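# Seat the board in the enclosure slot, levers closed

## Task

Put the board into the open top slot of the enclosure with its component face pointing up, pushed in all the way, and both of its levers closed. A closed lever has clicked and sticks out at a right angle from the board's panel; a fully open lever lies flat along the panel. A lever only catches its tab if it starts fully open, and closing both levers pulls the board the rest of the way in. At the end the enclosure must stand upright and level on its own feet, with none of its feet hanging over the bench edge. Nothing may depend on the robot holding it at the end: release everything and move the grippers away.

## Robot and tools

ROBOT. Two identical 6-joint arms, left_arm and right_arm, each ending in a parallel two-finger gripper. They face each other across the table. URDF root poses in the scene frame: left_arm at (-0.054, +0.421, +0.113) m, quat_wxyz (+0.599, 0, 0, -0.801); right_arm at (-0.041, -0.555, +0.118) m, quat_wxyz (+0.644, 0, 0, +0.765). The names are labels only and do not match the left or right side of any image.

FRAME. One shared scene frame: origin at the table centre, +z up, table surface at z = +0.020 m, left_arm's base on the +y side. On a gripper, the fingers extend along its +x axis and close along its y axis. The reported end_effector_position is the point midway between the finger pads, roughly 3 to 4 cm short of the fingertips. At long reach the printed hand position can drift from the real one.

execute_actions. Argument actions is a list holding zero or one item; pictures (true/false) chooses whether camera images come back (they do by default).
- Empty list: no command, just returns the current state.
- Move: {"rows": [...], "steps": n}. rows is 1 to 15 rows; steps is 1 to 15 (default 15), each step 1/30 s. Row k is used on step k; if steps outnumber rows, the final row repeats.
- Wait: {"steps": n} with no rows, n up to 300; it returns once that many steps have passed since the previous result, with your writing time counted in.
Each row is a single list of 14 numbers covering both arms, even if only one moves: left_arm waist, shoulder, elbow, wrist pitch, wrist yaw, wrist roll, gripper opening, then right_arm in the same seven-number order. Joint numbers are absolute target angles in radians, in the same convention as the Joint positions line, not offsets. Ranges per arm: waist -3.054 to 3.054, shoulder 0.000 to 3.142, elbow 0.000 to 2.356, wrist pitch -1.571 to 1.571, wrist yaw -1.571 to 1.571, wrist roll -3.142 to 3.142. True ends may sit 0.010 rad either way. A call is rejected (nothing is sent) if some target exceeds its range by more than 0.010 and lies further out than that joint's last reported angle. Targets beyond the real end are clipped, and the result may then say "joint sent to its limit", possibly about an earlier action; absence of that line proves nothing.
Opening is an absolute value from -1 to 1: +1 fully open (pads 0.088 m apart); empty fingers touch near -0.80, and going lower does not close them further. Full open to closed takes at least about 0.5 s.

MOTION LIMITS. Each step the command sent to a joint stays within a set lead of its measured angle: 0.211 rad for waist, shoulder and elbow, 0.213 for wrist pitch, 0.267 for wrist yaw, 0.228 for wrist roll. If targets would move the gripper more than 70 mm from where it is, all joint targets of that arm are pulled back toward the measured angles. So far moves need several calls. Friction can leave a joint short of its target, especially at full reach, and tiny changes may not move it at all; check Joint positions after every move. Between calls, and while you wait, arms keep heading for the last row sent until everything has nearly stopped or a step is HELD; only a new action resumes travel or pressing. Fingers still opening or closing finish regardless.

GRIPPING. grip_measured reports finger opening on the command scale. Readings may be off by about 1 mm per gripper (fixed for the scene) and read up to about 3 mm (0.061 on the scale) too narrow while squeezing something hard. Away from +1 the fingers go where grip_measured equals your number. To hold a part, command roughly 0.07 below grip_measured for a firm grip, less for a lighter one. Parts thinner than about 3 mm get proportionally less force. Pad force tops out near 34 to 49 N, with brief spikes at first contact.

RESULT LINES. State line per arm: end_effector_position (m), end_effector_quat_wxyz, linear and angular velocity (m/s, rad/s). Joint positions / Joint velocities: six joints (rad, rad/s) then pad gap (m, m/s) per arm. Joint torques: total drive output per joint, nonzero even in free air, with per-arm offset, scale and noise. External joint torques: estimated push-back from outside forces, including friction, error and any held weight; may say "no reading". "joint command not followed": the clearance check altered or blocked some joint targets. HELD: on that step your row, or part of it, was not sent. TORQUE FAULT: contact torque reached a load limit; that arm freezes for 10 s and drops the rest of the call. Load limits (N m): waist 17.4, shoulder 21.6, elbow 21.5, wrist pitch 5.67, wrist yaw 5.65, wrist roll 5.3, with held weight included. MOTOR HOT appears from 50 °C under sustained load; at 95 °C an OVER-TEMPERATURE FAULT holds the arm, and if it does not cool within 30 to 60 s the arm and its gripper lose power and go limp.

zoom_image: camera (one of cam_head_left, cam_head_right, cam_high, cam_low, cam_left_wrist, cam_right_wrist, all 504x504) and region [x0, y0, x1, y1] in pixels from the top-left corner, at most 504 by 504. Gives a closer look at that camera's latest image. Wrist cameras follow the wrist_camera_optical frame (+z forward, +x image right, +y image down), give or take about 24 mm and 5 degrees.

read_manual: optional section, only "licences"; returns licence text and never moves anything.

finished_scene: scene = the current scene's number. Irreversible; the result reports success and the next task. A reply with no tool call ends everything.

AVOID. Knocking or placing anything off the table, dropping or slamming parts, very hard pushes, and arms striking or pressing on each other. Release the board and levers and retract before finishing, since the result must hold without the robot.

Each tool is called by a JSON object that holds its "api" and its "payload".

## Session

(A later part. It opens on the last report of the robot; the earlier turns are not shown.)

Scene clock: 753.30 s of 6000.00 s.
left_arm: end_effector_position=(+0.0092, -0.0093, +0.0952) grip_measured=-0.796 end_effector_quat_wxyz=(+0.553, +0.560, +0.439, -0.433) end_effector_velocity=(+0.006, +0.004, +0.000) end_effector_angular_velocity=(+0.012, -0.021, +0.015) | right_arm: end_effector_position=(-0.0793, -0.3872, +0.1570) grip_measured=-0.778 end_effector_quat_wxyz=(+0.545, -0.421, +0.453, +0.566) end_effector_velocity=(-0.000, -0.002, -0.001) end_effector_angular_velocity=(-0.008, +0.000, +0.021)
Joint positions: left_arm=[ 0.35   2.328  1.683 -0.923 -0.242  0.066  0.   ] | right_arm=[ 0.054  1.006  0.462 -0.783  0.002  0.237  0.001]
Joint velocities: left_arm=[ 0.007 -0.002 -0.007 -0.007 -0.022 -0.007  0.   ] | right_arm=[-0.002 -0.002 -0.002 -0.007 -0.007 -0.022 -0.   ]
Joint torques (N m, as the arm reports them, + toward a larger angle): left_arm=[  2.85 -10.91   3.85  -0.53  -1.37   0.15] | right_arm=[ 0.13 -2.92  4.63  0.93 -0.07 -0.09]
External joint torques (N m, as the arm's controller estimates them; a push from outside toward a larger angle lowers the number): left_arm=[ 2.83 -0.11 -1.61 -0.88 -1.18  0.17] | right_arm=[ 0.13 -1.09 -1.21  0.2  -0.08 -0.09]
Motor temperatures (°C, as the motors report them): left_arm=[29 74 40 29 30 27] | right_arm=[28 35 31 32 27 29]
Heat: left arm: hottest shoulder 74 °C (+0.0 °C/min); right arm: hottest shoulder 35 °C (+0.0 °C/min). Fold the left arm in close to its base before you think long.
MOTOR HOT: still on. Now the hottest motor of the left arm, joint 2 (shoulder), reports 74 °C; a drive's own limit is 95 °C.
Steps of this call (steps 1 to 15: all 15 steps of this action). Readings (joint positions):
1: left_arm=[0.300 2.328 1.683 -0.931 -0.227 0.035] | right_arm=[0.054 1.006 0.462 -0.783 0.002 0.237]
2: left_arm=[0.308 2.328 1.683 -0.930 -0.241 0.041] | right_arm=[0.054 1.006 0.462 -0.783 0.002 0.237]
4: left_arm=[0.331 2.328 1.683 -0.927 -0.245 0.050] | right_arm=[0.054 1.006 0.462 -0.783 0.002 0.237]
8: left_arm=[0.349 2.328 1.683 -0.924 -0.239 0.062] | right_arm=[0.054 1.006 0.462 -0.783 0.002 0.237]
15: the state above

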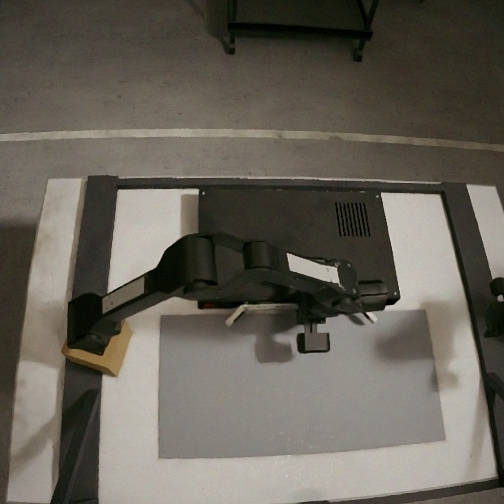

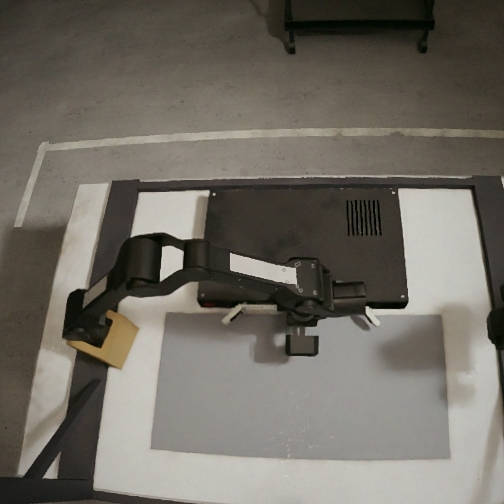

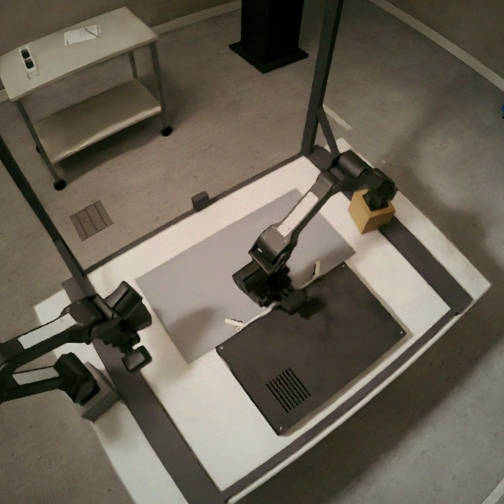

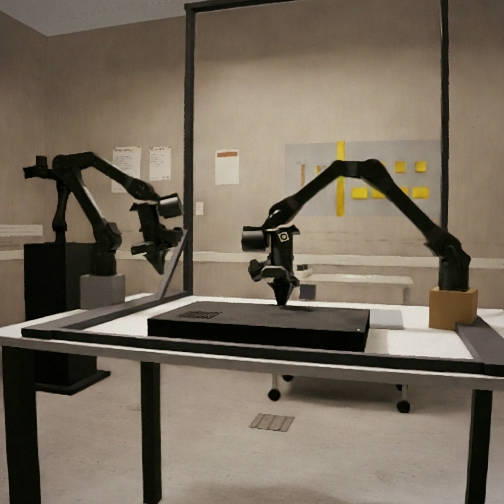

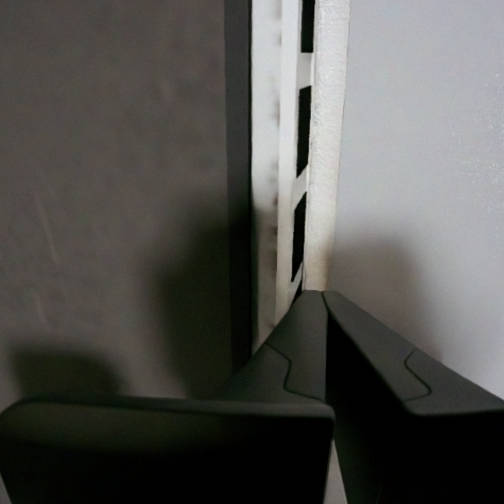

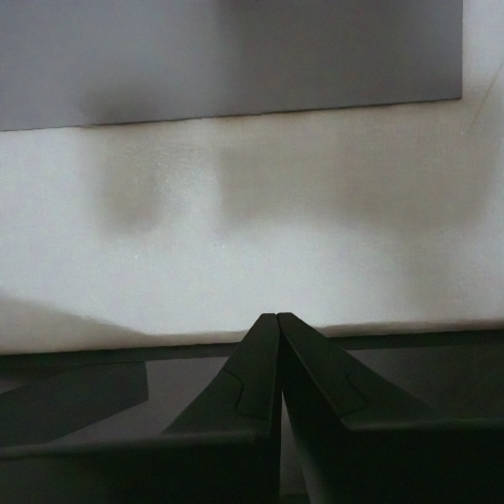

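{"api": "execute_actions", "payload": {"actions": [{"rows":[[0.34,2.32,1.69,-0.94,-0.25,0.06,-0.8,0.03,1.05,0.55,-0.85,0,0.2,-1],[0.32,2.30,1.70,-0.96,-0.25,0.06,-0.8,0.0,1.1,0.62,-0.9,0,0.17,-1],[0.31,2.28,1.72,-1.0,-0.22,0.06,-0.8,-0.03,1.15,0.69,-0.93,0,0.14,-1],[0.31,2.26,1.74,-1.03,-0.19,0.06,-0.8,-0.06,1.2,0.76,-0.96,0,0.11,-1],[0.31,2.24,1.75,-1.06,-0.16,0.06,-0.8,-0.09,1.25,0.83,-0.98,0,0.08,-1],[0.31,2.22,1.76,-1.09,-0.13,0.06,-0.8,-0.12,1.3,0.9,-1.0,0,0.05,-1],[0.31,2.20,1.76,-1.11,-0.1,0.06,-0.8,-0.15,1.35,0.95,-1.0,0,0.02,-1]],"steps":12}], "pictures": false}}

{"api": "execute_actions", "payload": {"actions": [{"rows":[[0.32,2.14,1.68,-1.09,-0.08,0.07,-0.8,-0.17,1.42,1.0,-1.0,0,0,-1],[0.335,2.08,1.59,-1.06,-0.06,0.08,-0.8,-0.19,1.49,1.05,-1.0,0,-0.02,-1],[0.35,2.02,1.5,-1.04,-0.04,0.09,-0.8,-0.21,1.56,1.1,-1.0,0,-0.04,-1],[0.365,1.96,1.41,-1.01,-0.02,0.1,-0.8,-0.23,1.63,1.15,-1.0,0,-0.06,-1],[0.38,1.9,1.32,-0.99,0,0.11,-0.8,-0.248,1.7,1.2,-1.0,0,-0.08,-1],[0.395,1.84,1.23,-0.96,0,0.12,-0.8,-0.248,1.77,1.25,-1.0,0,-0.08,-1],[0.41,1.78,1.14,-0.94,0,0.13,-0.8,-0.248,1.84,1.3,-1.0,0,-0.08,-1],[0.425,1.72,1.05,-0.91,0,0.14,-0.8,-0.248,1.91,1.36,-0.99,0,-0.08,-1],[0.44,1.66,0.97,-0.89,0,0.155,-0.8,-0.248,1.99,1.42,-0.98,0,-0.08,-1],[0.452,1.6,0.893,-0.863,0,0.165,-0.8,-0.248,2.066,1.472,-0.977,0,-0.08,-1]],"steps":15}], "pictures": false}}

{"api": "execute_actions", "payload": {"actions": [{"rows":[[0.452,1.6,0.893,-0.863,0,0.165,-0.8,-0.248,2.066,1.472,-0.977,0,-0.08,-1],[0.452,1.6,0.893,-0.863,0,0.165,-0.8,-0.248,2.066,1.472,-0.977,0,-0.08,-1],[0.452,1.63,0.868,-0.81,0,0.165,-0.8,-0.248,2.087,1.458,-0.944,0,-0.08,-1],[0.452,1.66,0.843,-0.76,0,0.165,-0.8,-0.248,2.108,1.443,-0.91,0,-0.08,-1],[0.452,1.69,0.818,-0.71,0,0.165,-0.8,-0.248,2.129,1.429,-0.877,0,-0.08,-1],[0.452,1.72,0.793,-0.66,0,0.165,-0.8,-0.248,2.15,1.414,-0.843,0,-0.08,-1],[0.452,1.75,0.768,-0.61,0,0.165,-0.8,-0.248,2.17,1.40,-0.81,0,-0.08,-1]],"steps":15}]}}

Scene clock: 775.20 s of 6000.00 s.
left_arm: end_effector_position=(-0.0275, -0.0075, +0.1611) grip_measured=-0.796 end_effector_quat_wxyz=(+0.524, +0.532, +0.454, -0.487) end_effector_velocity=(-0.013, -0.017, +0.122) end_effector_angular_velocity=(-0.228, +0.077, +0.031) | right_arm: end_effector_position=(-0.0491, -0.3113, +0.2219) grip_measured=-0.778 end_effector_quat_wxyz=(+0.543, -0.450, +0.455, +0.544) end_effector_velocity=(+0.023, +0.043, +0.040) end_effector_angular_velocity=(-0.002, -0.018, +0.033)
Joint positions: left_arm=[ 0.309  2.202  1.757 -1.096 -0.114  0.065  0.   ] | right_arm=[-0.139  1.324  0.921 -0.987  0.     0.039  0.001]
Joint velocities: left_arm=[-0.002 -0.232  0.115 -0.125  0.081 -0.037  0.   ] | right_arm=[-0.105  0.149  0.271 -0.125 -0.007 -0.139 -0.   ]
Joint torques (N m, as the arm reports them, + toward a larger angle): left_arm=[ 0.11 -9.7   4.52 -0.25  0.05 -0.21] | right_arm=[-0.2  -3.45  6.2   0.23 -0.01 -0.18]
External joint torques (N m, as the arm's controller estimates them; a push from outside toward a larger angle lowers the number): left_arm=[-0.11 -1.47 -0.05 -0.51  0.11 -0.2 ] | right_arm=[-0.34  0.37  0.79 -0.21  0.03 -0.17]
Motor temperatures (°C, as the motors report them): left_arm=[30 73 39 29 31 27] | right_arm=[28 34 31 32 27 29]
Heat: left arm: hottest shoulder 73 °C (-5.1 °C/min); right arm: hottest shoulder 34 °C (-1.0 °C/min). Fold the left arm in close to its base before you think long.
MOTOR HOT: still on. Now the hottest motor of the left arm, joint 2 (shoulder), reports 73 °C; a drive's own limit is 95 °C.
Steps of this call (steps 1 to 15: the robot went on to your last target; steps 16 to 90: nothing new was sent; then 18.50 s passed at rest; steps 91 to 102: all 12 steps of this action). Readings (joint positions):
91: left_arm=[0.349 2.328 1.683 -0.924 -0.243 0.066] | right_arm=[0.051 1.012 0.472 -0.799 0.002 0.231]
92: left_arm=[0.346 2.327 1.685 -0.933 -0.250 0.066] | right_arm=[0.041 1.032 0.498 -0.833 0.001 0.216]
94: left_arm=[0.337 2.318 1.695 -0.978 -0.237 0.066] | right_arm=[0.002 1.099 0.588 -0.890 0.000 0.174]
98: left_arm=[0.316 2.261 1.729 -1.068 -0.145 0.066] | right_arm=[-0.099 1.264 0.818 -0.964 0.000 0.075]
102: the state above

Scene clock: 775.70 s of 6000.00 s.
left_arm: end_effector_position=(-0.0071, +0.1381, +0.1751) grip_measured=-0.796 end_effector_quat_wxyz=(+0.531, +0.478, +0.472, -0.517) end_effector_velocity=(-0.072, +0.386, -0.310) end_effector_angular_velocity=(+1.200, +0.243, -0.059) | right_arm: end_effector_position=(-0.0136, -0.1776, +0.1597) grip_measured=-0.778 end_effector_quat_wxyz=(+0.507, -0.494, +0.493, +0.506) end_effector_velocity=(-0.007, -0.058, -0.242) end_effector_angular_velocity=(-0.751, +0.076, +0.020)
Joint positions: left_arm=[ 0.449  1.605  1.008 -0.875 -0.005  0.155  0.   ] | right_arm=[-0.245  2.016  1.446 -0.973  0.    -0.072  0.001]
Joint velocities: left_arm=[-0.002 -0.081 -1.282 -0.022  0.051  0.051  0.   ] | right_arm=[-0.002  0.676  0.002 -0.081 -0.022 -0.022 -0.   ]
Joint torques (N m, as the arm reports them, + toward a larger angle): left_arm=[ 0.14 -5.77  3.71  0.54  0.12  0.2 ] | right_arm=[-0.32 -9.02  7.35  0.07 -0.01 -0.18]
External joint torques (N m, as the arm's controller estimates them; a push from outside toward a larger angle lowers the number): left_arm=[ 0.15 -0.53 -2.16 -0.3   0.14  0.2 ] | right_arm=[-0.37  1.28  1.2  -0.17  0.01 -0.17]
Motor temperatures (°C, as the motors report them): left_arm=[29 73 39 29 31 27] | right_arm=[28 34 31 32 27 29]
Heat: left arm: hottest shoulder 73 °C (-5.0 °C/min); right arm: hottest shoulder 34 °C (-1.0 °C/min). Fold the left arm in close to its base before you think long.
MOTOR HOT: still on. Now the hottest motor of the left arm, joint 2 (shoulder), reports 73 °C; a drive's own limit is 95 °C.
Steps of this call (steps 1 to 15: all 15 steps of this action). Readings (joint positions):
1: left_arm=[0.310 2.186 1.748 -1.089 -0.106 0.065] | right_arm=[-0.144 1.340 0.936 -0.998 0.000 0.030]
2: left_arm=[0.312 2.163 1.715 -1.077 -0.093 0.065] | right_arm=[-0.153 1.370 0.960 -1.002 0.000 0.017]
4: left_arm=[0.325 2.091 1.606 -1.058 -0.061 0.076] | right_arm=[-0.181 1.469 1.035 -1.002 0.000 -0.013]
8: left_arm=[0.384 1.892 1.370 -0.972 -0.018 0.111] | right_arm=[-0.234 1.700 1.222 -1.001 0.000 -0.058]
15: the state above

Scene clock: 776.20 s of 6000.00 s.
left_arm: end_effector_position=(-0.0129, +0.1719, +0.0923) grip_measured=-0.796 end_effector_quat_wxyz=(+0.500, +0.501, +0.501, -0.498) end_effector_velocity=(+0.004, -0.016, +0.000) end_effector_angular_velocity=(-0.076, -0.035, -0.029) | right_arm: end_effector_position=(-0.0130, -0.1700, +0.0976) grip_measured=-0.778 end_effector_quat_wxyz=(+0.499, -0.501, +0.501, +0.499) end_effector_velocity=(+0.003, +0.015, +0.001) end_effector_angular_velocity=(+0.070, -0.012, -0.010)
Joint positions: left_arm=[ 0.449  1.739  0.779 -0.616 -0.003  0.16   0.   ] | right_arm=[-0.245  2.163  1.406 -0.818  0.    -0.073  0.001]
Joint velocities: left_arm=[-0.007 -0.002 -0.002  0.081 -0.022  0.022  0.   ] | right_arm=[-0.002 -0.002  0.002  0.066  0.007  0.007 -0.   ]
Joint torques (N m, as the arm reports them, + toward a larger angle): left_arm=[ 0.31 -5.48  2.8   0.01  0.13  0.2 ] | right_arm=[-0.31 -8.55  4.33  0.54 -0.02 -0.19]
External joint torques (N m, as the arm's controller estimates them; a push from outside toward a larger angle lowers the number): left_arm=[ 0.29  0.35 -1.65 -0.27  0.14  0.2 ] | right_arm=[-0.24  0.7  -0.72  0.24 -0.01 -0.19]
Motor temperatures (°C, as the motors report them): left_arm=[29 73 39 29 31 27] | right_arm=[28 35 31 32 27 29]
Heat: left arm: hottest shoulder 73 °C (-6.1 °C/min); right arm: hottest shoulder 35 °C (+0.0 °C/min). Fold the left arm in close to its base before you think long.
MOTOR HOT: still on. Now the hottest motor of the left arm, joint 2 (shoulder), reports 73 °C; a drive's own limit is 95 °C.
Steps of this call (steps 1 to 15: all 15 steps of this action). Readings (joint positions):
1: left_arm=[0.449 1.604 0.972 -0.875 -0.004 0.157] | right_arm=[-0.245 2.034 1.446 -0.977 0.000 -0.072]
2: left_arm=[0.449 1.608 0.944 -0.875 -0.003 0.157] | right_arm=[-0.245 2.047 1.446 -0.978 0.000 -0.073]
4: left_arm=[0.449 1.619 0.901 -0.835 -0.003 0.159] | right_arm=[-0.245 2.065 1.446 -0.960 0.000 -0.073]
8: left_arm=[0.449 1.692 0.826 -0.681 -0.003 0.160] | right_arm=[-0.245 2.114 1.436 -0.857 0.000 -0.073]
15: the state above

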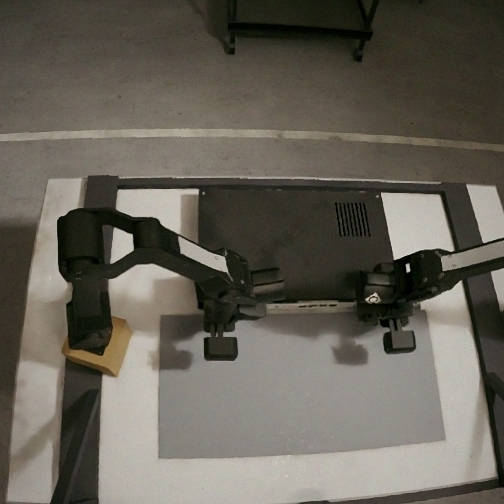

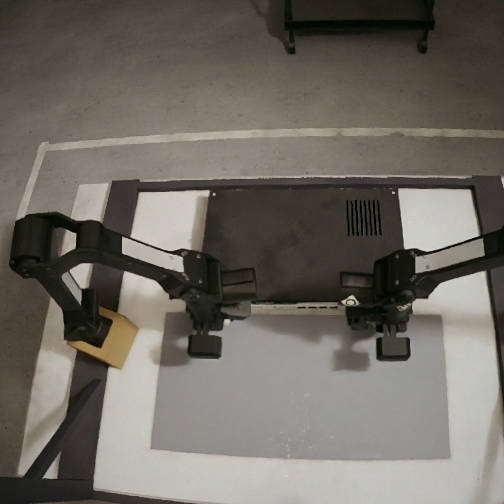

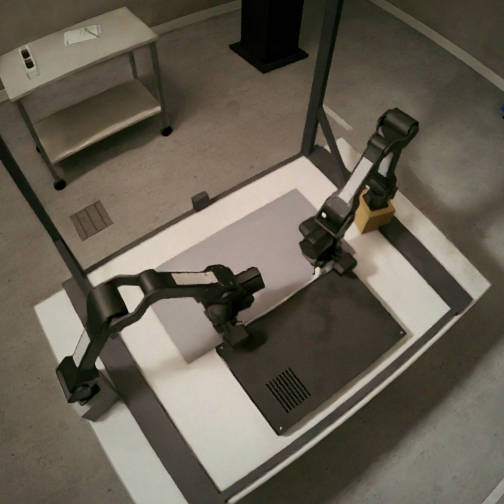

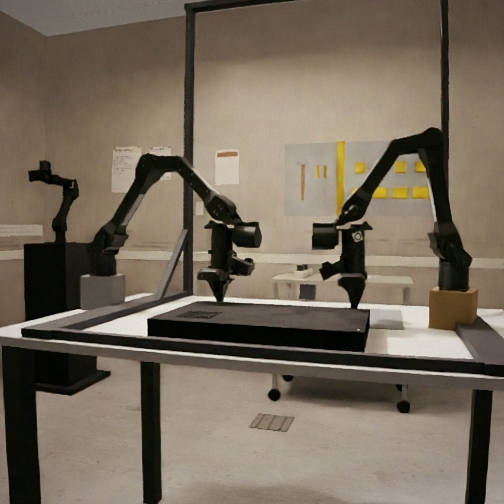

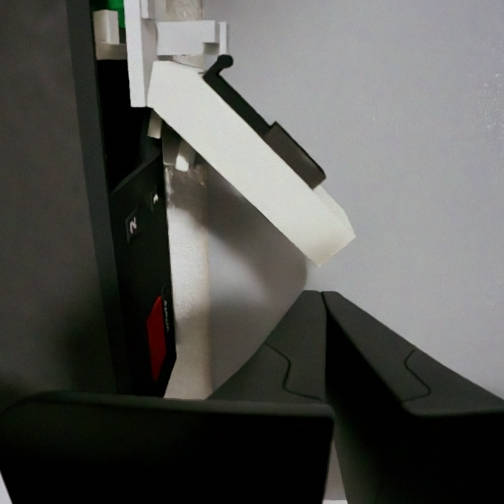

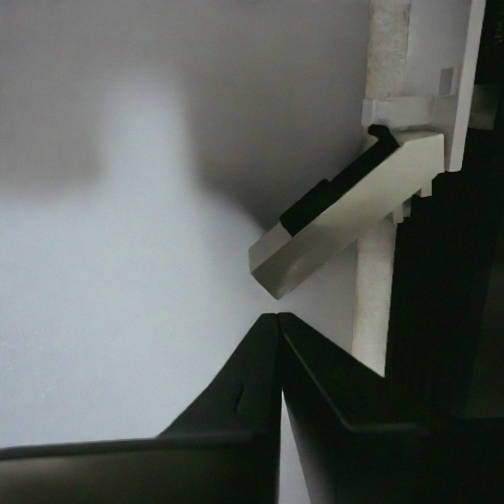

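{"api": "execute_actions", "payload": {"actions": [{"rows":[[0.47,1.75,0.768,-0.61,0,0.18,-0.8,-0.262,2.17,1.40,-0.81,0,-0.09,-1],[0.49,1.75,0.768,-0.61,0,0.2,-0.8,-0.276,2.17,1.40,-0.81,0,-0.1,-1],[0.49,1.75,0.768,-0.61,0,0.2,-0.8,-0.276,2.17,1.40,-0.81,0,-0.1,-1],[0.49,1.75,0.768,-0.61,0,0.2,-0.8,-0.276,2.17,1.40,-0.81,0,-0.1,-1],[0.49,1.75,0.768,-0.61,0,0.2,-0.8,-0.276,2.17,1.40,-0.81,0,-0.1,-1],[0.49,1.75,0.768,-0.61,0,0.2,-0.8,-0.276,2.17,1.40,-0.81,0,-0.1,-1],[0.487,1.76,0.783,-0.613,0,0.2,-0.8,-0.275,2.18,1.417,-0.815,0,-0.1,-1],[0.484,1.77,0.798,-0.616,0,0.195,-0.8,-0.274,2.19,1.434,-0.82,0,-0.1,-1],[0.481,1.78,0.813,-0.62,0,0.19,-0.8,-0.273,2.2,1.451,-0.826,0,-0.1,-1],[0.478,1.79,0.828,-0.623,0,0.19,-0.8,-0.272,2.21,1.468,-0.832,0,-0.1,-1],[0.475,1.80,0.843,-0.626,0,0.185,-0.8,-0.271,2.22,1.485,-0.837,0,-0.1,-1],[0.472,1.806,0.858,-0.629,0,0.185,-0.8,-0.27,2.23,1.502,-0.843,0,-0.1,-1]],"steps":15}]}}

Scene clock: 789.93 s of 6000.00 s.
left_arm: end_effector_position=(-0.0034, +0.1579, +0.0918) grip_measured=-0.796 end_effector_quat_wxyz=(+0.499, +0.501, +0.500, -0.500) end_effector_velocity=(+0.002, -0.049, +0.022) end_effector_angular_velocity=(-0.087, -0.024, -0.010) | right_arm: end_effector_position=(-0.0002, -0.1558, +0.0964) grip_measured=-0.778 end_effector_quat_wxyz=(+0.504, -0.497, +0.501, +0.499) end_effector_velocity=(-0.003, +0.014, +0.002) end_effector_angular_velocity=(-0.034, +0.025, +0.025)
Joint positions: left_arm=[ 0.477  1.789  0.84  -0.623 -0.001  0.191  0.   ] | right_arm=[-0.274  2.209  1.479 -0.835  0.    -0.093  0.001]
Joint velocities: left_arm=[-0.032  0.032  0.159 -0.037 -0.007 -0.022  0.   ] | right_arm=[ 0.002  0.071  0.129 -0.095 -0.022 -0.022  0.   ]
Joint torques (N m, as the arm reports them, + toward a larger angle): left_arm=[-0.27 -5.48  4.48 -0.2   0.04 -0.19] | right_arm=[ 0.16 -8.12  6.1   0.11 -0.02 -0.2 ]
External joint torques (N m, as the arm's controller estimates them; a push from outside toward a larger angle lowers the number): left_arm=[-0.32  0.71  0.2  -0.43  0.05 -0.18] | right_arm=[ 0.19  1.44  1.18 -0.11  0.   -0.2 ]
Motor temperatures (°C, as the motors report them): left_arm=[29 66 38 29 30 27] | right_arm=[28 38 31 32 27 29]
Heat: left arm: hottest shoulder 66 °C (-12.0 °C/min); right arm: hottest shoulder 38 °C (+3.0 °C/min). Fold the left arm in close to its base before you think long.
MOTOR HOT: still on. Now the hottest motor of the left arm, joint 2 (shoulder), reports 66 °C; a drive's own limit is 95 °C.
Steps of this call (steps 1 to 15: the robot went on to your last target; steps 16 to 90: nothing new was sent; then 10.23 s passed at rest; steps 91 to 105: all 15 steps of this action). Readings (joint positions):
91: left_arm=[0.451 1.739 0.778 -0.611 -0.002 0.164] | right_arm=[-0.246 2.163 1.406 -0.813 0.000 -0.076]
92: left_arm=[0.457 1.739 0.778 -0.611 -0.001 0.173] | right_arm=[-0.249 2.163 1.406 -0.813 0.000 -0.081]
94: left_arm=[0.474 1.739 0.778 -0.611 -0.001 0.184] | right_arm=[-0.260 2.163 1.406 -0.813 0.000 -0.087]
98: left_arm=[0.485 1.744 0.780 -0.611 -0.001 0.191] | right_arm=[-0.275 2.164 1.408 -0.813 0.000 -0.091]
105: the state above

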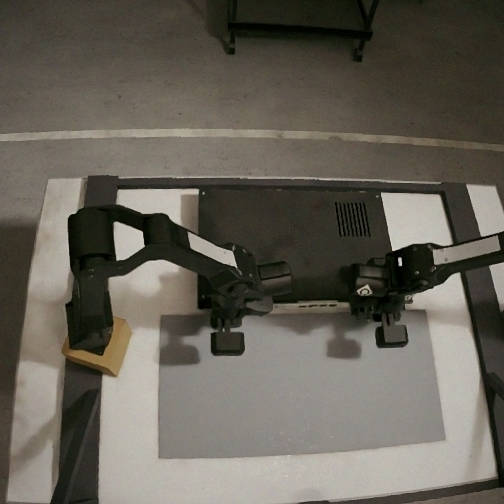

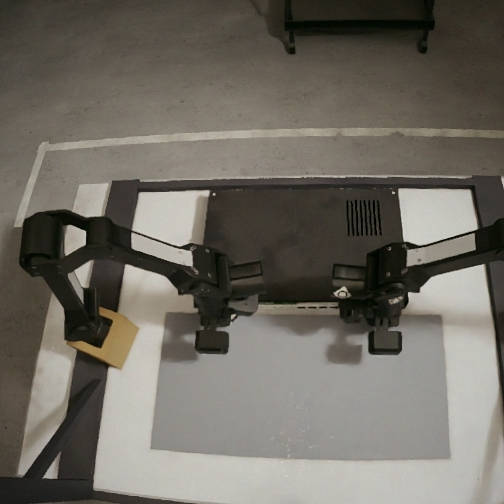

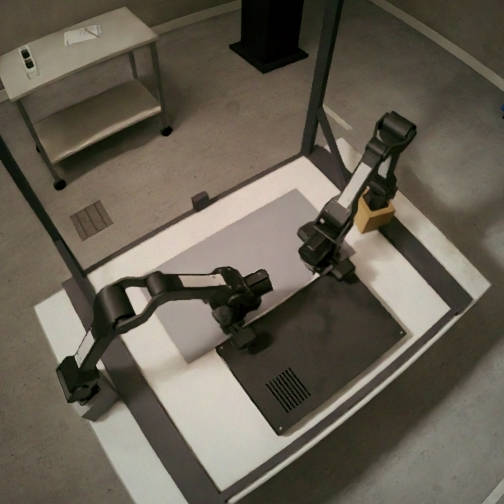

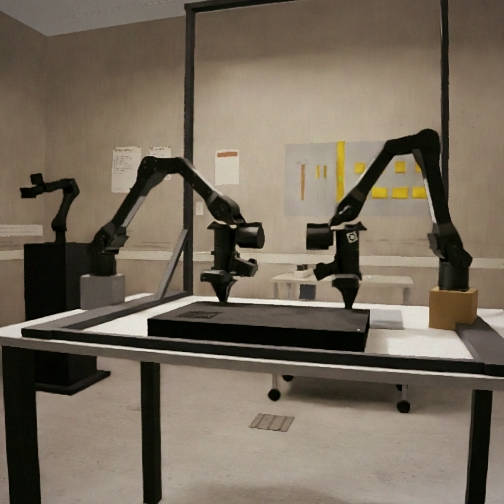

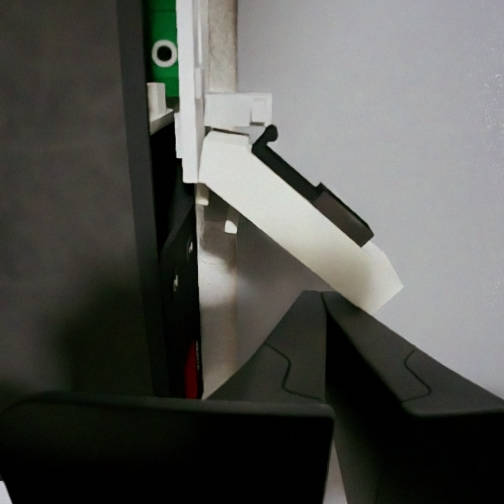

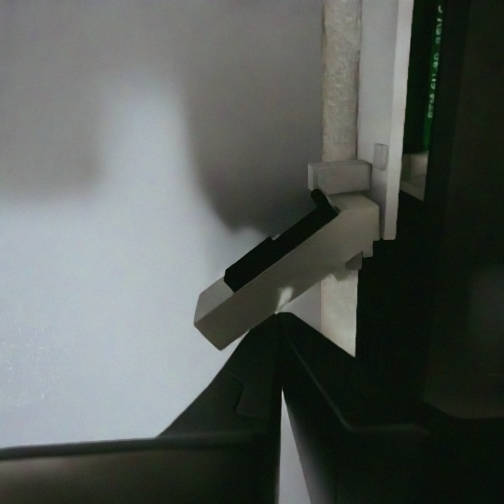

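{"api": "execute_actions", "payload": {"actions": [{"rows":[[0.468,1.815,0.873,-0.632,0,0.18,-0.8,-0.267,2.24,1.519,-0.848,0,-0.095,-1],[0.468,1.815,0.873,-0.632,0,0.18,-0.8,-0.267,2.24,1.519,-0.848,0,-0.095,-1],[0.464,1.825,0.888,-0.635,0,0.175,-0.8,-0.264,2.25,1.536,-0.854,0,-0.095,-1],[0.464,1.825,0.888,-0.635,0,0.175,-0.8,-0.264,2.25,1.536,-0.854,0,-0.095,-1],[0.46,1.834,0.903,-0.638,0,0.17,-0.8,-0.261,2.26,1.553,-0.86,0,-0.09,-1],[0.46,1.834,0.903,-0.638,0,0.17,-0.8,-0.261,2.26,1.553,-0.86,0,-0.09,-1],[0.456,1.844,0.918,-0.642,0,0.17,-0.8,-0.258,2.27,1.57,-0.865,0,-0.09,-1],[0.456,1.844,0.918,-0.642,0,0.17,-0.8,-0.258,2.27,1.57,-0.865,0,-0.09,-1],[0.452,1.853,0.933,-0.645,0,0.165,-0.8,-0.255,2.28,1.587,-0.87,0,-0.085,-1],[0.452,1.853,0.933,-0.645,0,0.165,-0.8,-0.255,2.28,1.587,-0.87,0,-0.085,-1],[0.448,1.862,0.948,-0.648,0,0.16,-0.8,-0.252,2.29,1.604,-0.876,0,-0.085,-1]],"steps":15}], "pictures": false}}

{"api": "execute_actions", "payload": {"actions": [{"rows":[[0.445,1.872,0.963,-0.651,0,0.155,-0.8,-0.25,2.30,1.621,-0.882,0,-0.08,-1],[0.445,1.872,0.963,-0.651,0,0.155,-0.8,-0.25,2.30,1.621,-0.882,0,-0.08,-1],[0.442,1.881,0.978,-0.654,0,0.155,-0.8,-0.248,2.31,1.638,-0.887,0,-0.08,-1],[0.442,1.881,0.978,-0.654,0,0.155,-0.8,-0.248,2.31,1.638,-0.887,0,-0.08,-1],[0.439,1.89,0.993,-0.657,0,0.15,-0.8,-0.246,2.32,1.655,-0.893,0,-0.08,-1],[0.439,1.89,0.993,-0.657,0,0.15,-0.8,-0.246,2.32,1.655,-0.893,0,-0.08,-1],[0.436,1.9,1.008,-0.66,0,0.15,-0.8,-0.244,2.33,1.672,-0.898,0,-0.08,-1],[0.436,1.9,1.008,-0.66,0,0.15,-0.8,-0.244,2.33,1.672,-0.898,0,-0.08,-1],[0.433,1.91,1.024,-0.664,0,0.145,-0.8,-0.242,2.34,1.69,-0.904,0,-0.075,-1],[0.433,1.91,1.024,-0.664,0,0.145,-0.8,-0.242,2.34,1.69,-0.904,0,-0.075,-1],[0.43,1.919,1.04,-0.667,0,0.142,-0.8,-0.24,2.352,1.708,-0.91,0,-0.075,-1]],"steps":15}], "pictures": false}}

{"api": "execute_actions", "payload": {"actions": [{"steps":30}]}}

Scene clock: 813.93 s of 6000.00 s.
left_arm: end_effector_position=(-0.0052, +0.1424, +0.0925) grip_measured=-0.796 end_effector_quat_wxyz=(+0.497, +0.505, +0.505, -0.494) end_effector_velocity=(-0.001, -0.003, -0.001) end_effector_angular_velocity=(+0.018, -0.005, +0.015) | right_arm: end_effector_position=(-0.0022, -0.1435, +0.0948) grip_measured=-0.778 end_effector_quat_wxyz=(+0.497, -0.505, +0.502, +0.496) end_effector_velocity=(+0.002, -0.001, +0.001) end_effector_angular_velocity=(-0.032, -0.004, +0.005)
Joint positions: left_arm=[ 0.458  1.847  0.921 -0.663 -0.006  0.168  0.   ] | right_arm=[-0.264  2.268  1.574 -0.89   0.006 -0.093  0.001]
Joint velocities: left_arm=[-0.007  0.022  0.027 -0.022 -0.007 -0.022  0.   ] | right_arm=[-0.002  0.022  0.042 -0.051  0.007 -0.007 -0.   ]
Joint torques (N m, as the arm reports them, + toward a larger angle): left_arm=[-0.87 -6.06  6.53  1.38  0.24 -0.24] | right_arm=[ 0.83 -8.08  7.66  1.43 -0.23  0.22]
External joint torques (N m, as the arm's controller estimates them; a push from outside toward a larger angle lowers the number): left_arm=[-0.85  0.75  1.81  1.04  0.24 -0.24] | right_arm=[ 0.82  1.96  2.45  1.11 -0.22  0.21]
Motor temperatures (°C, as the motors report them): left_arm=[29 60 39 29 29 27] | right_arm=[28 40 32 31 27 29]
Heat: left arm: hottest shoulder 60 °C (-14.1 °C/min); right arm: hottest shoulder 40 °C (+5.1 °C/min). Fold the left arm in close to its base before you think long.
MOTOR HOT: still on. Now the hottest motor of the left arm, joint 2 (shoulder), reports 60 °C; a drive's own limit is 95 °C.
Steps of this call (steps 1 to 15: the robot went on to your last target; steps 16 to 90: nothing new was sent; then 20.50 s passed at rest; steps 91 to 105: all 15 steps of this action). Readings (joint positions):
91: left_arm=[0.475 1.795 0.851 -0.630 -0.001 0.189] | right_arm=[-0.274 2.216 1.492 -0.845 0.000 -0.093]
92: left_arm=[0.475 1.797 0.854 -0.631 -0.001 0.188] | right_arm=[-0.273 2.219 1.496 -0.845 0.000 -0.093]
94: left_arm=[0.472 1.805 0.865 -0.633 -0.001 0.184] | right_arm=[-0.272 2.226 1.508 -0.853 0.001 -0.093]
98: left_arm=[0.465 1.823 0.889 -0.644 -0.002 0.178] | right_arm=[-0.269 2.244 1.535 -0.864 0.002 -0.093]
105: the state above

Scene clock: 814.43 s of 6000.00 s.
left_arm: end_effector_position=(-0.0047, +0.1377, +0.0908) grip_measured=-0.796 end_effector_quat_wxyz=(+0.488, +0.517, +0.516, -0.478) end_effector_velocity=(+0.001, -0.003, +0.001) end_effector_angular_velocity=(+0.013, -0.006, +0.004) | right_arm: end_effector_position=(-0.0026, -0.1402, +0.0937) grip_measured=-0.778 end_effector_quat_wxyz=(+0.488, -0.516, +0.513, +0.483) end_effector_velocity=(-0.002, +0.001, +0.002) end_effector_angular_velocity=(-0.025, +0.025, +0.004)
Joint positions: left_arm=[ 0.448  1.899  0.984 -0.72  -0.021  0.151  0.   ] | right_arm=[-0.26   2.316  1.652 -0.964  0.013 -0.086  0.001]
Joint velocities: left_arm=[-0.002  0.017  0.027 -0.022 -0.007 -0.007  0.   ] | right_arm=[-0.002  0.022  0.046 -0.051 -0.022 -0.007 -0.   ]
Joint torques (N m, as the arm reports them, + toward a larger angle): left_arm=[-1.82 -5.88  9.45  4.51  0.87 -0.31] | right_arm=[ 1.45 -6.87 10.21  4.28 -0.52  0.3 ]
External joint torques (N m, as the arm's controller estimates them; a push from outside toward a larger angle lowers the number): left_arm=[-1.86  1.25  4.79  4.29  0.89 -0.31] | right_arm=[ 1.43  3.49  4.98  4.04 -0.51  0.3 ]
Motor temperatures (°C, as the motors report them): left_arm=[29 59 40 29 29 27] | right_arm=[28 40 32 31 27 29]
Heat: left arm: hottest shoulder 59 °C (-15.0 °C/min); right arm: hottest shoulder 40 °C (+5.0 °C/min). Fold the left arm in close to its base before you think long.
MOTOR HOT: still on. Now the hottest motor of the left arm, joint 2 (shoulder), reports 59 °C; a drive's own limit is 95 °C.
Steps of this call (steps 1 to 15: all 15 steps of this action). Readings (joint positions):
1: left_arm=[0.457 1.849 0.924 -0.666 -0.006 0.166] | right_arm=[-0.264 2.270 1.578 -0.893 0.006 -0.092]
2: left_arm=[0.456 1.852 0.927 -0.669 -0.007 0.165] | right_arm=[-0.264 2.273 1.582 -0.898 0.006 -0.091]
4: left_arm=[0.455 1.860 0.936 -0.677 -0.010 0.163] | right_arm=[-0.263 2.280 1.593 -0.908 0.007 -0.090]
8: left_arm=[0.453 1.877 0.956 -0.693 -0.016 0.159] | right_arm=[-0.262 2.295 1.617 -0.931 0.010 -0.089]
15: the state above

Scene clock: 815.43 s of 6000.00 s.
left_arm: end_effector_position=(-0.0047, +0.1375, +0.0908) grip_measured=-0.796 end_effector_quat_wxyz=(+0.488, +0.517, +0.517, -0.477) end_effector_velocity=(-0.002, +0.002, +0.000) end_effector_angular_velocity=(+0.006, +0.009, -0.009) | right_arm: end_effector_position=(-0.0027, -0.1402, +0.0936) grip_measured=-0.778 end_effector_quat_wxyz=(+0.487, -0.516, +0.513, +0.482) end_effector_velocity=(-0.002, +0.001, +0.000) end_effector_angular_velocity=(+0.009, +0.022, +0.004)
Joint positions: left_arm=[ 0.448  1.901  0.986 -0.722 -0.021  0.15   0.   ] | right_arm=[-0.26   2.318  1.655 -0.967  0.013 -0.086  0.001]
Joint velocities: left_arm=[-0.002 -0.002 -0.002 -0.007  0.007  0.007  0.   ] | right_arm=[-0.002 -0.002 -0.002  0.007 -0.022 -0.007 -0.   ]
Joint torques (N m, as the arm reports them, + toward a larger angle): left_arm=[-1.84 -5.88  9.53  4.64  0.88 -0.32] | right_arm=[ 1.45 -6.85 10.29  4.36 -0.51  0.3 ]
External joint torques (N m, as the arm's controller estimates them; a push from outside toward a larger angle lowers the number): left_arm=[-1.83  1.24  4.95  4.43  0.89 -0.32] | right_arm=[ 1.43  3.38  5.12  4.11 -0.5   0.3 ]
Motor temperatures (°C, as the motors report them): left_arm=[29 59 40 30 29 27] | right_arm=[28 40 32 33 27 29]
Heat: left arm: hottest shoulder 59 °C (-15.0 °C/min); right arm: hottest shoulder 40 °C (+5.0 °C/min). Fold the left arm in close to its base before you think long.
MOTOR HOT: still on. Now the hottest motor of the left arm, joint 2 (shoulder), reports 59 °C; a drive's own limit is 95 °C.
Steps of this call (steps 1 to 15: the robot went on to your last target; steps 16 to 30: nothing new was sent). Readings (joint positions):
1: left_arm=[0.448 1.900 0.984 -0.721 -0.021 0.151] | right_arm=[-0.260 2.317 1.653 -0.965 0.013 -0.086]
2: left_arm=[0.448 1.900 0.985 -0.721 -0.021 0.151] | right_arm=[-0.260 2.317 1.653 -0.965 0.013 -0.086]
4: left_arm=[0.448 1.901 0.985 -0.722 -0.021 0.151] | right_arm=[-0.260 2.318 1.654 -0.966 0.013 -0.086]
8: left_arm=[0.448 1.901 0.986 -0.722 -0.021 0.150] | right_arm=[-0.260 2.318 1.655 -0.967 0.013 -0.086]
30: the state above
All arms were judged still, so your last target was given up. Only a new action makes them travel on or press farther. Fingers that are still opening or closing keep moving.

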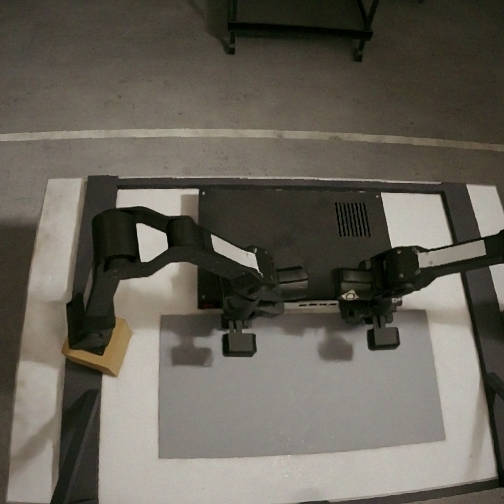

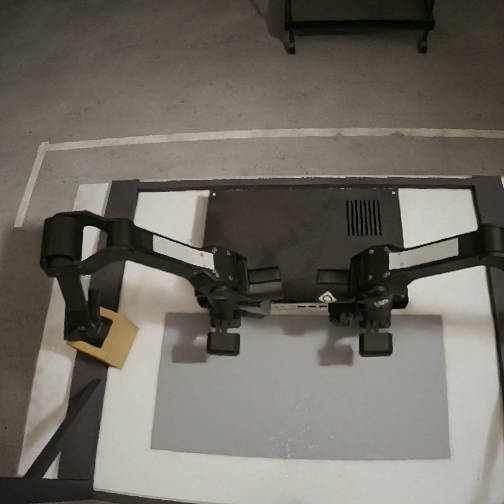

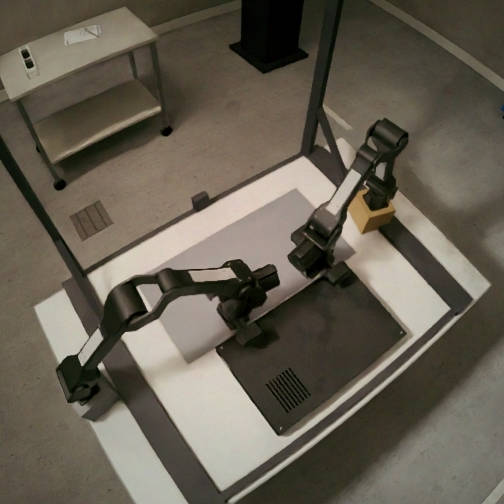

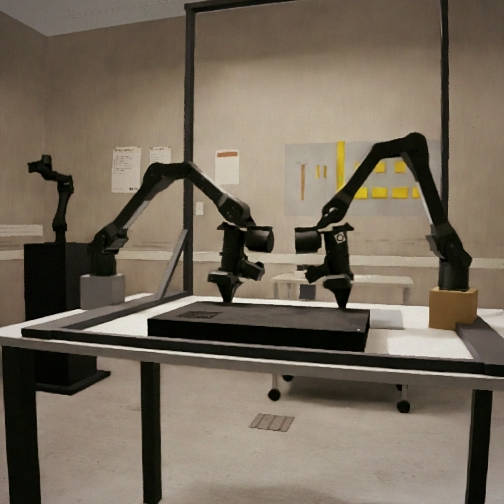

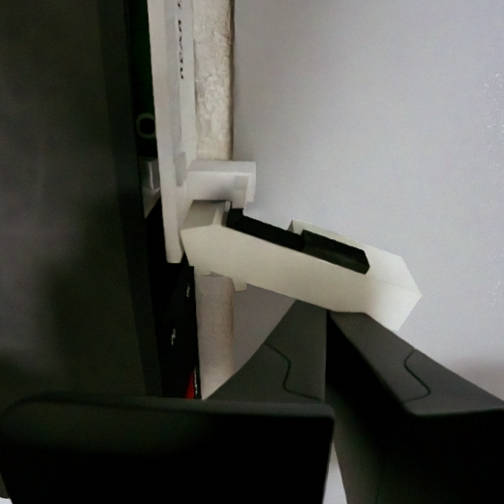

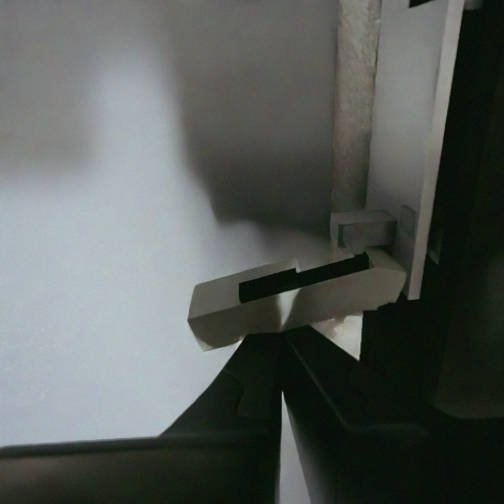

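Need more lever arm: ease off, slide toward the tips, press again.

{"api": "execute_actions", "payload": {"actions": [{"rows":[[0.43,1.89,0.993,-0.657,0,0.142,-0.8,-0.245,2.32,1.655,-0.893,0,-0.075,-1],[0.425,1.862,0.948,-0.648,0,0.14,-0.8,-0.24,2.29,1.604,-0.876,0,-0.07,-1],[0.42,1.85,0.93,-0.645,0,0.135,-0.8,-0.235,2.275,1.58,-0.868,0,-0.065,-1],[0.412,1.85,0.93,-0.645,0,0.13,-0.8,-0.228,2.275,1.58,-0.868,0,-0.06,-1]],"steps":15}], "pictures": false}}

{"api": "execute_actions", "payload": {"actions": [{"rows":[[0.412,1.862,0.948,-0.648,0,0.13,-0.8,-0.228,2.29,1.604,-0.876,0,-0.06,-1],[0.412,1.862,0.948,-0.648,0,0.13,-0.8,-0.228,2.29,1.604,-0.876,0,-0.06,-1],[0.41,1.872,0.963,-0.651,0,0.13,-0.8,-0.227,2.30,1.621,-0.882,0,-0.06,-1],[0.41,1.872,0.963,-0.651,0,0.13,-0.8,-0.227,2.30,1.621,-0.882,0,-0.06,-1],[0.408,1.881,0.978,-0.654,0,0.125,-0.8,-0.226,2.31,1.638,-0.887,0,-0.06,-1],[0.408,1.881,0.978,-0.654,0,0.125,-0.8,-0.226,2.31,1.638,-0.887,0,-0.06,-1],[0.406,1.89,0.993,-0.657,0,0.125,-0.8,-0.225,2.32,1.655,-0.893,0,-0.06,-1],[0.406,1.89,0.993,-0.657,0,0.125,-0.8,-0.225,2.32,1.655,-0.893,0,-0.06,-1],[0.404,1.9,1.008,-0.66,0,0.12,-0.8,-0.224,2.33,1.672,-0.898,0,-0.06,-1],[0.404,1.9,1.008,-0.66,0,0.12,-0.8,-0.224,2.33,1.672,-0.898,0,-0.06,-1],[0.402,1.91,1.024,-0.664,0,0.12,-0.8,-0.223,2.34,1.69,-0.904,0,-0.06,-1]],"steps":15}]}}

Scene clock: 829.67 s of 6000.00 s.
left_arm: end_effector_position=(-0.0062, +0.1417, +0.0906) grip_measured=-0.796 end_effector_quat_wxyz=(+0.503, +0.512, +0.504, -0.480) end_effector_velocity=(-0.009, +0.007, -0.000) end_effector_angular_velocity=(+0.025, +0.011, -0.014) | right_arm: end_effector_position=(-0.0032, -0.1432, +0.0934) grip_measured=-0.778 end_effector_quat_wxyz=(+0.503, -0.506, +0.504, +0.486) end_effector_velocity=(-0.005, -0.007, +0.000) end_effector_angular_velocity=(-0.024, +0.039, -0.010)
Joint positions: left_arm=[ 0.438  1.86   0.929 -0.668 -0.035  0.135  0.   ] | right_arm=[-0.256  2.276  1.581 -0.896  0.021 -0.068  0.001]
Joint velocities: left_arm=[-0.022 -0.007 -0.012 -0.022  0.007 -0.007  0.   ] | right_arm=[-0.002 -0.007 -0.012 -0.022 -0.037  0.007  0.   ]
Joint torques (N m, as the arm reports them, + toward a larger angle): left_arm=[-2.44 -8.64  4.14  1.88  1.44 -0.21] | right_arm=[ 2.08 -9.96  4.89  2.27 -0.82  0.22]
External joint torques (N m, as the arm's controller estimates them; a push from outside toward a larger angle lowers the number): left_arm=[-2.46 -1.83 -0.43  1.6   1.46 -0.21] | right_arm=[ 2.05  0.04 -0.18  2.   -0.81  0.22]
Motor temperatures (°C, as the motors report them): left_arm=[29 57 47 46 29 27] | right_arm=[28 40 35 48 27 29]
Heat: left arm: hottest shoulder 57 °C (-16.2 °C/min); right arm: hottest wrist pitch 48 °C (+14.1 °C/min). Fold the left arm in close to its base before you think long.
MOTOR HOT: still on. Now the hottest motor of the left arm, joint 2 (shoulder), reports 57 °C; a drive's own limit is 95 °C.
Steps of this call (steps 1 to 90: nothing new was sent; then 10.73 s passed at rest; steps 91 to 105: all 15 steps of this action). Readings (joint positions):
91: left_arm=[0.448 1.901 0.985 -0.722 -0.021 0.150] | right_arm=[-0.260 2.318 1.655 -0.967 0.013 -0.086]
92: left_arm=[0.448 1.896 0.976 -0.714 -0.022 0.150] | right_arm=[-0.260 2.312 1.643 -0.956 0.013 -0.084]
94: left_arm=[0.445 1.876 0.950 -0.688 -0.028 0.144] | right_arm=[-0.259 2.292 1.609 -0.923 0.016 -0.077]
98: left_arm=[0.440 1.863 0.934 -0.671 -0.034 0.137] | right_arm=[-0.257 2.280 1.587 -0.902 0.021 -0.070]
105: the state above

Scene clock: 830.17 s of 6000.00 s.
left_arm: end_effector_position=(-0.0066, +0.1386, +0.0908) grip_measured=-0.796 end_effector_quat_wxyz=(+0.496, +0.519, +0.512, -0.472) end_effector_velocity=(-0.001, +0.001, +0.000) end_effector_angular_velocity=(+0.042, -0.002, -0.000) | right_arm: end_effector_position=(-0.0033, -0.1408, +0.0938) grip_measured=-0.778 end_effector_quat_wxyz=(+0.496, -0.514, +0.511, +0.478) end_effector_velocity=(+0.002, -0.002, -0.000) end_effector_angular_velocity=(-0.037, -0.004, +0.005)
Joint positions: left_arm=[ 0.432  1.891  0.972 -0.71  -0.04   0.128  0.   ] | right_arm=[-0.254  2.307  1.637 -0.951  0.024 -0.068  0.001]
Joint velocities: left_arm=[-0.007  0.027  0.037 -0.051 -0.007 -0.007  0.   ] | right_arm=[-0.002  0.022  0.037 -0.051  0.007 -0.007 -0.   ]
Joint torques (N m, as the arm reports them, + toward a larger angle): left_arm=[-3.03 -5.97  8.96  3.97  1.63 -0.27] | right_arm=[ 2.3  -7.17  9.82  3.77 -0.96  0.21]
External joint torques (N m, as the arm's controller estimates them; a push from outside toward a larger angle lowers the number): left_arm=[-3.02  1.12  4.35  3.72  1.66 -0.27] | right_arm=[ 2.31  3.05  4.65  3.52 -0.96  0.21]
Motor temperatures (°C, as the motors report them): left_arm=[29 57 47 46 29 27] | right_arm=[28 40 36 48 27 29]
Heat: left arm: hottest shoulder 57 °C (-16.0 °C/min); right arm: hottest wrist pitch 48 °C (+14.0 °C/min). Fold the left arm in close to its base before you think long.
MOTOR HOT: still on. Now the hottest motor of the left arm, joint 2 (shoulder), reports 57 °C; a drive's own limit is 95 °C.
Steps of this call (steps 1 to 15: all 15 steps of this action). Readings (joint positions):
1: left_arm=[0.437 1.860 0.929 -0.668 -0.035 0.135] | right_arm=[-0.256 2.276 1.581 -0.896 0.021 -0.068]
2: left_arm=[0.437 1.860 0.929 -0.668 -0.035 0.135] | right_arm=[-0.256 2.276 1.581 -0.896 0.021 -0.068]
4: left_arm=[0.437 1.860 0.929 -0.668 -0.035 0.135] | right_arm=[-0.256 2.276 1.584 -0.899 0.021 -0.068]
8: left_arm=[0.435 1.870 0.945 -0.683 -0.037 0.132] | right_arm=[-0.255 2.288 1.605 -0.919 0.023 -0.068]
15: the state above

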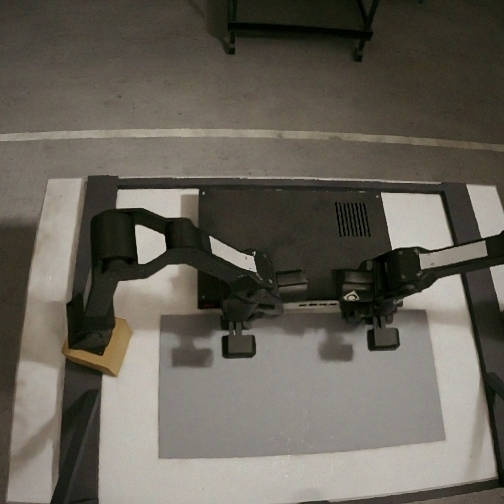

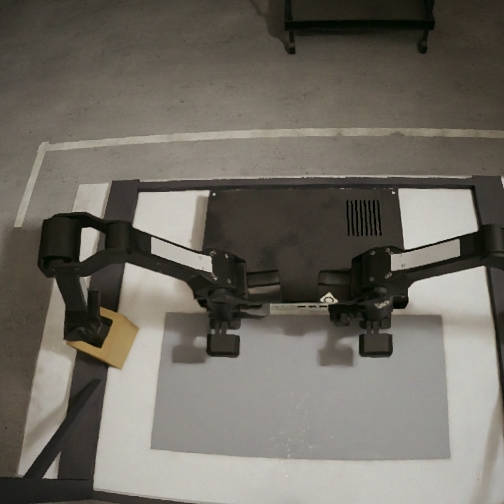

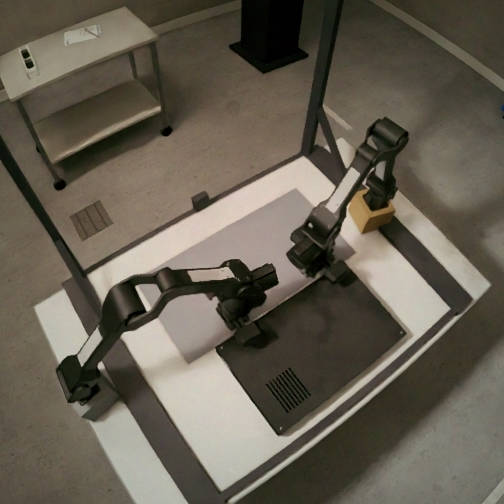

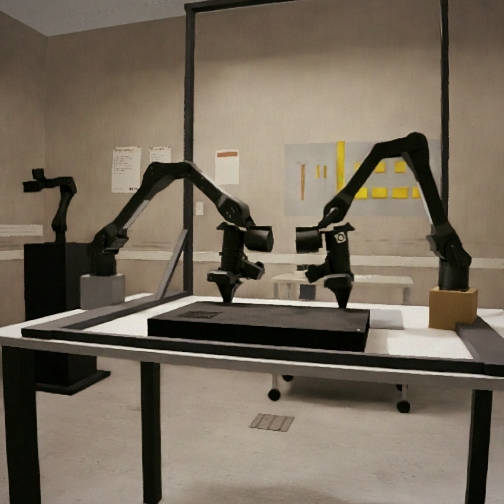

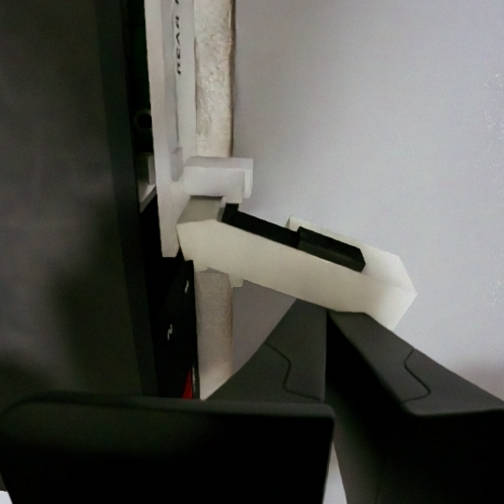

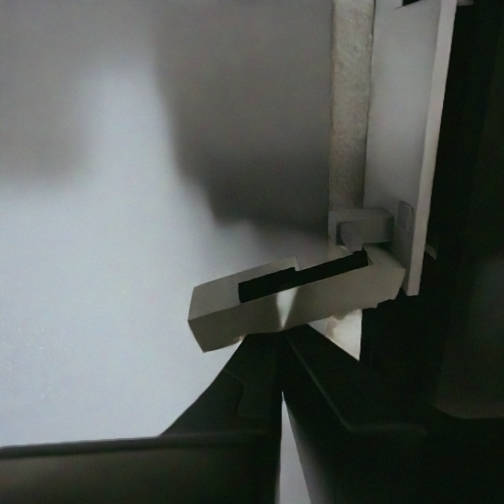

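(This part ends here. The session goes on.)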